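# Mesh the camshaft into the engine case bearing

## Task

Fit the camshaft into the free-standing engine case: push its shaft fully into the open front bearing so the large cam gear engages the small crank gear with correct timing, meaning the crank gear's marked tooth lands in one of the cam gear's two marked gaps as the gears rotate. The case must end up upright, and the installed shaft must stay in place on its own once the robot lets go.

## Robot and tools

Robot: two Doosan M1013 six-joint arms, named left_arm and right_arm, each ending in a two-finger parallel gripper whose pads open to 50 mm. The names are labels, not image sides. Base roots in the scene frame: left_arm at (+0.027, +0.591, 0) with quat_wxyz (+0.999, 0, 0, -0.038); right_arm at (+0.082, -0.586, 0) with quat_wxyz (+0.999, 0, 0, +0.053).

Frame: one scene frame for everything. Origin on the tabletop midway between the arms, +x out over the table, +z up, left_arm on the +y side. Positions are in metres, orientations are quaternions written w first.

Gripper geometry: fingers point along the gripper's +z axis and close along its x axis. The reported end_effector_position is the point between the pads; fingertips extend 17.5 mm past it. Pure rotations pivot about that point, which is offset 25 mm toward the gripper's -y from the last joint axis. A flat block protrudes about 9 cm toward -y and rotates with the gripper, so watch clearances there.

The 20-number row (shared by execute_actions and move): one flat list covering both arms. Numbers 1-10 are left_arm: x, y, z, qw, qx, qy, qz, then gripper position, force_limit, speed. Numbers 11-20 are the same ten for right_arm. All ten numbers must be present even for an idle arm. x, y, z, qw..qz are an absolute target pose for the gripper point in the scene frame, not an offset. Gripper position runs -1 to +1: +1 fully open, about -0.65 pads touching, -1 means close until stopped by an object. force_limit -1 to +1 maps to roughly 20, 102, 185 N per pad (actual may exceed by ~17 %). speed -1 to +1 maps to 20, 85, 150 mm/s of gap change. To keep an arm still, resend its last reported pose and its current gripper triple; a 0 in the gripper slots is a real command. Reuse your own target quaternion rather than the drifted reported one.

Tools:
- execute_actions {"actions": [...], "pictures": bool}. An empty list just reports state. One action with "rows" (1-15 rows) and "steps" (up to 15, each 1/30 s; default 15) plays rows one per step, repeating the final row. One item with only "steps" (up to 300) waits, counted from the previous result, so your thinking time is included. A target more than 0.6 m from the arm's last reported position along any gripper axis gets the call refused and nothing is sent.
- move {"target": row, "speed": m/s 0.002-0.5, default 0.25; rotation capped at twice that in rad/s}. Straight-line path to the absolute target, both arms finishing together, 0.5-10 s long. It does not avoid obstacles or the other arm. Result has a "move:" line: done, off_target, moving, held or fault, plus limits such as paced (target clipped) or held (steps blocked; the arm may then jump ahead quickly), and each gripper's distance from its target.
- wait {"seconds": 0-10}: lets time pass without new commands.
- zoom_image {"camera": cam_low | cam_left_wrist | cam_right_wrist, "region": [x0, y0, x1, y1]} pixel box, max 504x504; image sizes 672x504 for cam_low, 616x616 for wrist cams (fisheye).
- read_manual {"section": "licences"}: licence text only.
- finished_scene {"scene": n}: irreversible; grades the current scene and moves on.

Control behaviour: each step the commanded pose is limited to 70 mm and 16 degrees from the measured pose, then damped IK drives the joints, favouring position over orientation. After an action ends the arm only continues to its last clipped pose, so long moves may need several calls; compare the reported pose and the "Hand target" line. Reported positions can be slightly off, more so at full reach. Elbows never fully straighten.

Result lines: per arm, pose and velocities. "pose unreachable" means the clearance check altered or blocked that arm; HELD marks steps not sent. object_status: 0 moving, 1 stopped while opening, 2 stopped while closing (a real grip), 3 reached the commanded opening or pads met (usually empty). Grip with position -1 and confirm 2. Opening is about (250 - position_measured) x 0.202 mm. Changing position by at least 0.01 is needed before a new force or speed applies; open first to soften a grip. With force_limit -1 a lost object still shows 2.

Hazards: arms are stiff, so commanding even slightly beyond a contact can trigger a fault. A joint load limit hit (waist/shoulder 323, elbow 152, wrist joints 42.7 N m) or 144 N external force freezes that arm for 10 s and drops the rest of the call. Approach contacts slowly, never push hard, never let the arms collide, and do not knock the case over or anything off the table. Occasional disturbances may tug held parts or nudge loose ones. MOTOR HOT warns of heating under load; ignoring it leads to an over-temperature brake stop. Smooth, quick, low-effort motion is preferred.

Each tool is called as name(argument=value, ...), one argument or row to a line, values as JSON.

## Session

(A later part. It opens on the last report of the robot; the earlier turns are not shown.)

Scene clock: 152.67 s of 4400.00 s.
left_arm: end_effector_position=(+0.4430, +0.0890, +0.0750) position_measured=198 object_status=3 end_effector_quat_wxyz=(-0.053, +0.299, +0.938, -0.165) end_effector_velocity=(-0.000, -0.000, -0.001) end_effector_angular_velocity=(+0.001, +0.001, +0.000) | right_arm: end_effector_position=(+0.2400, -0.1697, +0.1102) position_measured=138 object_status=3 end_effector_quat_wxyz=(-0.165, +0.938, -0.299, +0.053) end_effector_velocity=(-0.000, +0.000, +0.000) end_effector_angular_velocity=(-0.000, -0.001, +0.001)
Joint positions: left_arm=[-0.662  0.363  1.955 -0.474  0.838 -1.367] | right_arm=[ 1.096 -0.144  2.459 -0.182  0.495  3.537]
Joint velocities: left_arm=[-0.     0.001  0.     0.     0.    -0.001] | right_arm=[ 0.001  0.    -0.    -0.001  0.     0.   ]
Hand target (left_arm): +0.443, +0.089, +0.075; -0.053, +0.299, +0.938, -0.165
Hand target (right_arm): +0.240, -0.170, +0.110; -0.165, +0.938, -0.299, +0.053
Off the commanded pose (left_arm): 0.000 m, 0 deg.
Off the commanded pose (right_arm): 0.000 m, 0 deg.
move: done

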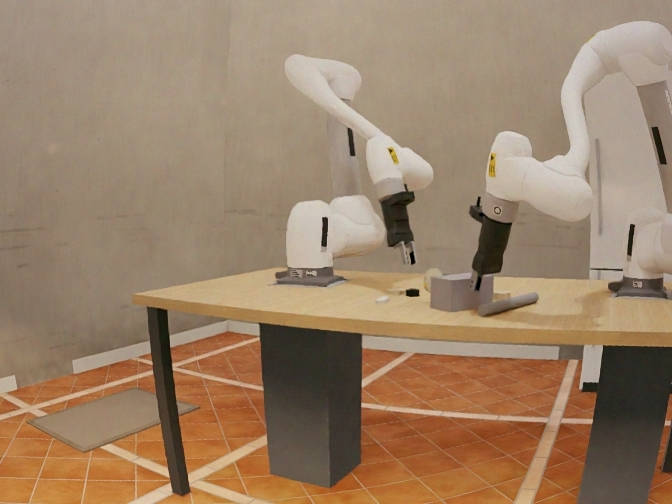

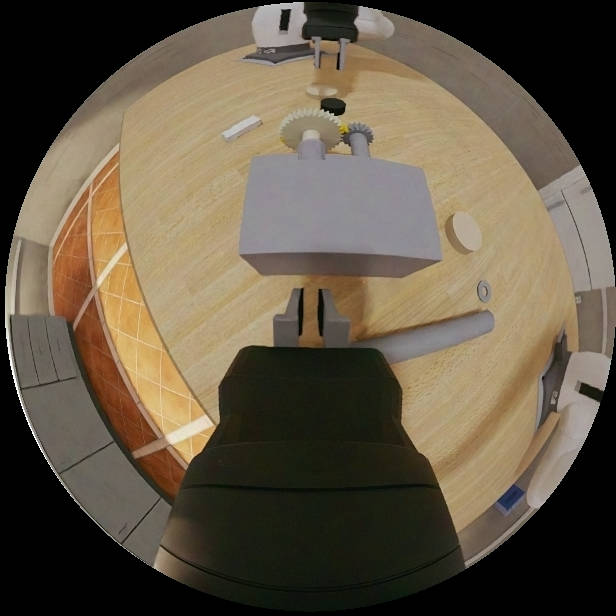

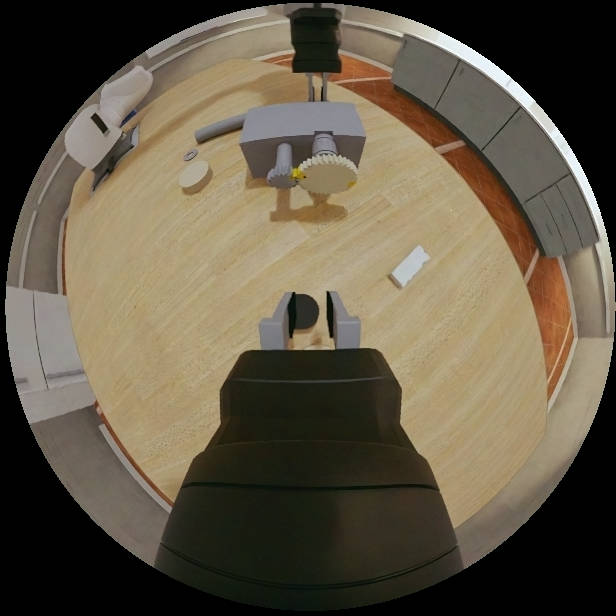

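zoom_image(
  camera="cam_right_wrist",
  region=[260,140,365,205],
)

move(
  target=[0.443,0.089,0.075,-0.0528,0.2994,0.9382,-0.1654,-0.3,0,0,0.235,-0.158,0.06,-0.1654,0.9382,-0.2994,0.0528,0.1,0,-0.5],
  speed=0.1,
)

zoom_image(
  camera="cam_right_wrist",
  region=[265,115,365,185],
)

Region (260, 140, 365, 205) of cam_right_wrist's 616x616 image, scaled by 4.800, with more detail than that image has; it fills the top 312 rows of this view, and the rest is white.

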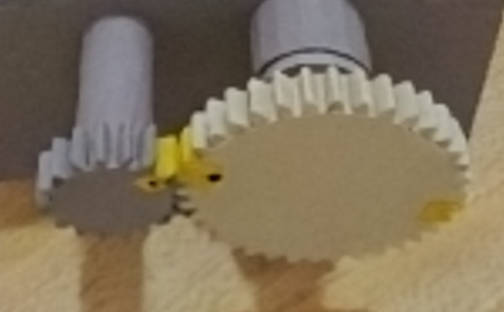

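Scene clock: 156.70 s of 4400.00 s.
left_arm: end_effector_position=(+0.4430, +0.0890, +0.0750) position_measured=198 object_status=3 end_effector_quat_wxyz=(-0.053, +0.299, +0.938, -0.165) end_effector_velocity=(+0.001, -0.001, +0.001) end_effector_angular_velocity=(-0.002, -0.001, +0.002) | right_arm: end_effector_position=(+0.2350, -0.1580, +0.0600) position_measured=138 object_status=3 end_effector_quat_wxyz=(-0.165, +0.938, -0.299, +0.053) end_effector_velocity=(+0.001, +0.000, -0.000) end_effector_angular_velocity=(-0.001, -0.001, -0.002)
Joint positions: left_arm=[-0.662  0.363  1.955 -0.474  0.838 -1.367] | right_arm=[ 1.122 -0.03   2.493 -0.272  0.354  3.657]
Joint velocities: left_arm=[ 0.    -0.001 -0.001 -0.001 -0.    -0.001] | right_arm=[ 0.     0.002 -0.001 -0.005 -0.     0.006]
Hand target (left_arm): +0.443, +0.089, +0.075; -0.053, +0.299, +0.938, -0.165
Hand target (right_arm): +0.235, -0.158, +0.060; -0.165, +0.938, -0.299, +0.053
Off the commanded pose (left_arm): 0.000 m, 0 deg.
Off the commanded pose (right_arm): 0.000 m, 0 deg.
After step 90, 0.20 s passed at rest.
move: done

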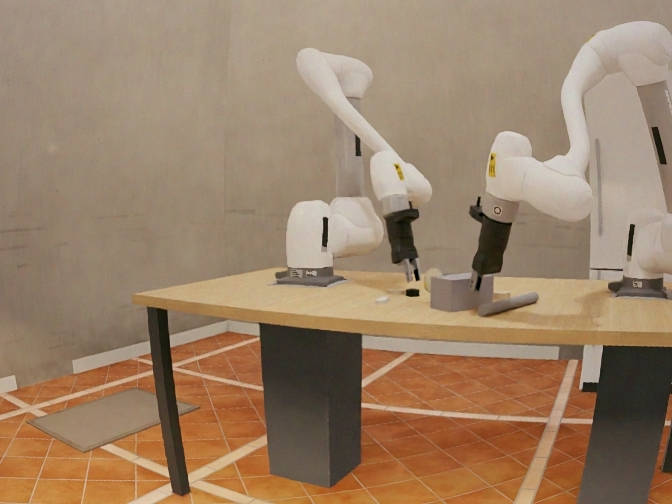

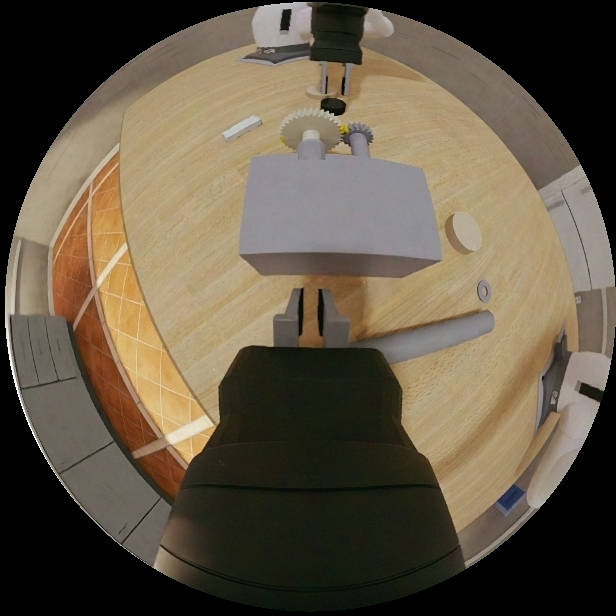

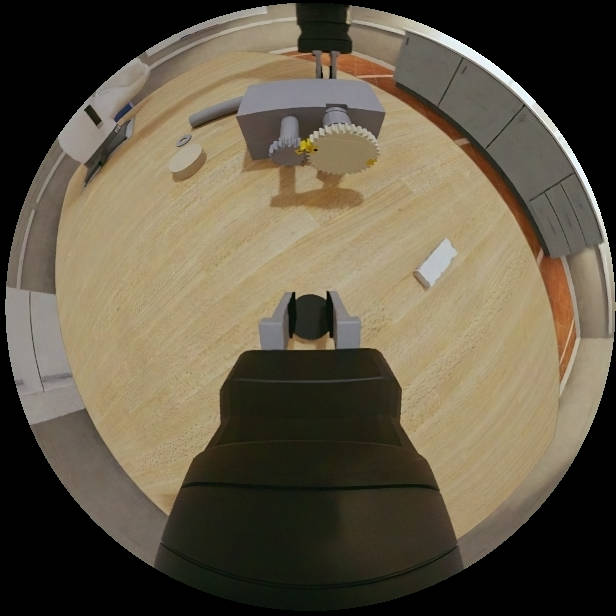

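Region (265, 115, 365, 185) of cam_right_wrist's 616x616 image, scaled by 5.040, with more detail than that image has; it fills the top 353 rows of this view, and the rest is white.

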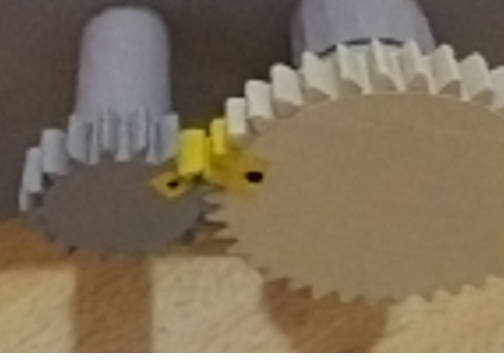

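The marked tooth lines up with the marked gap, and the collar is seated.

finished_scene(
  scene=2,
)

The scene is finished: the task was done.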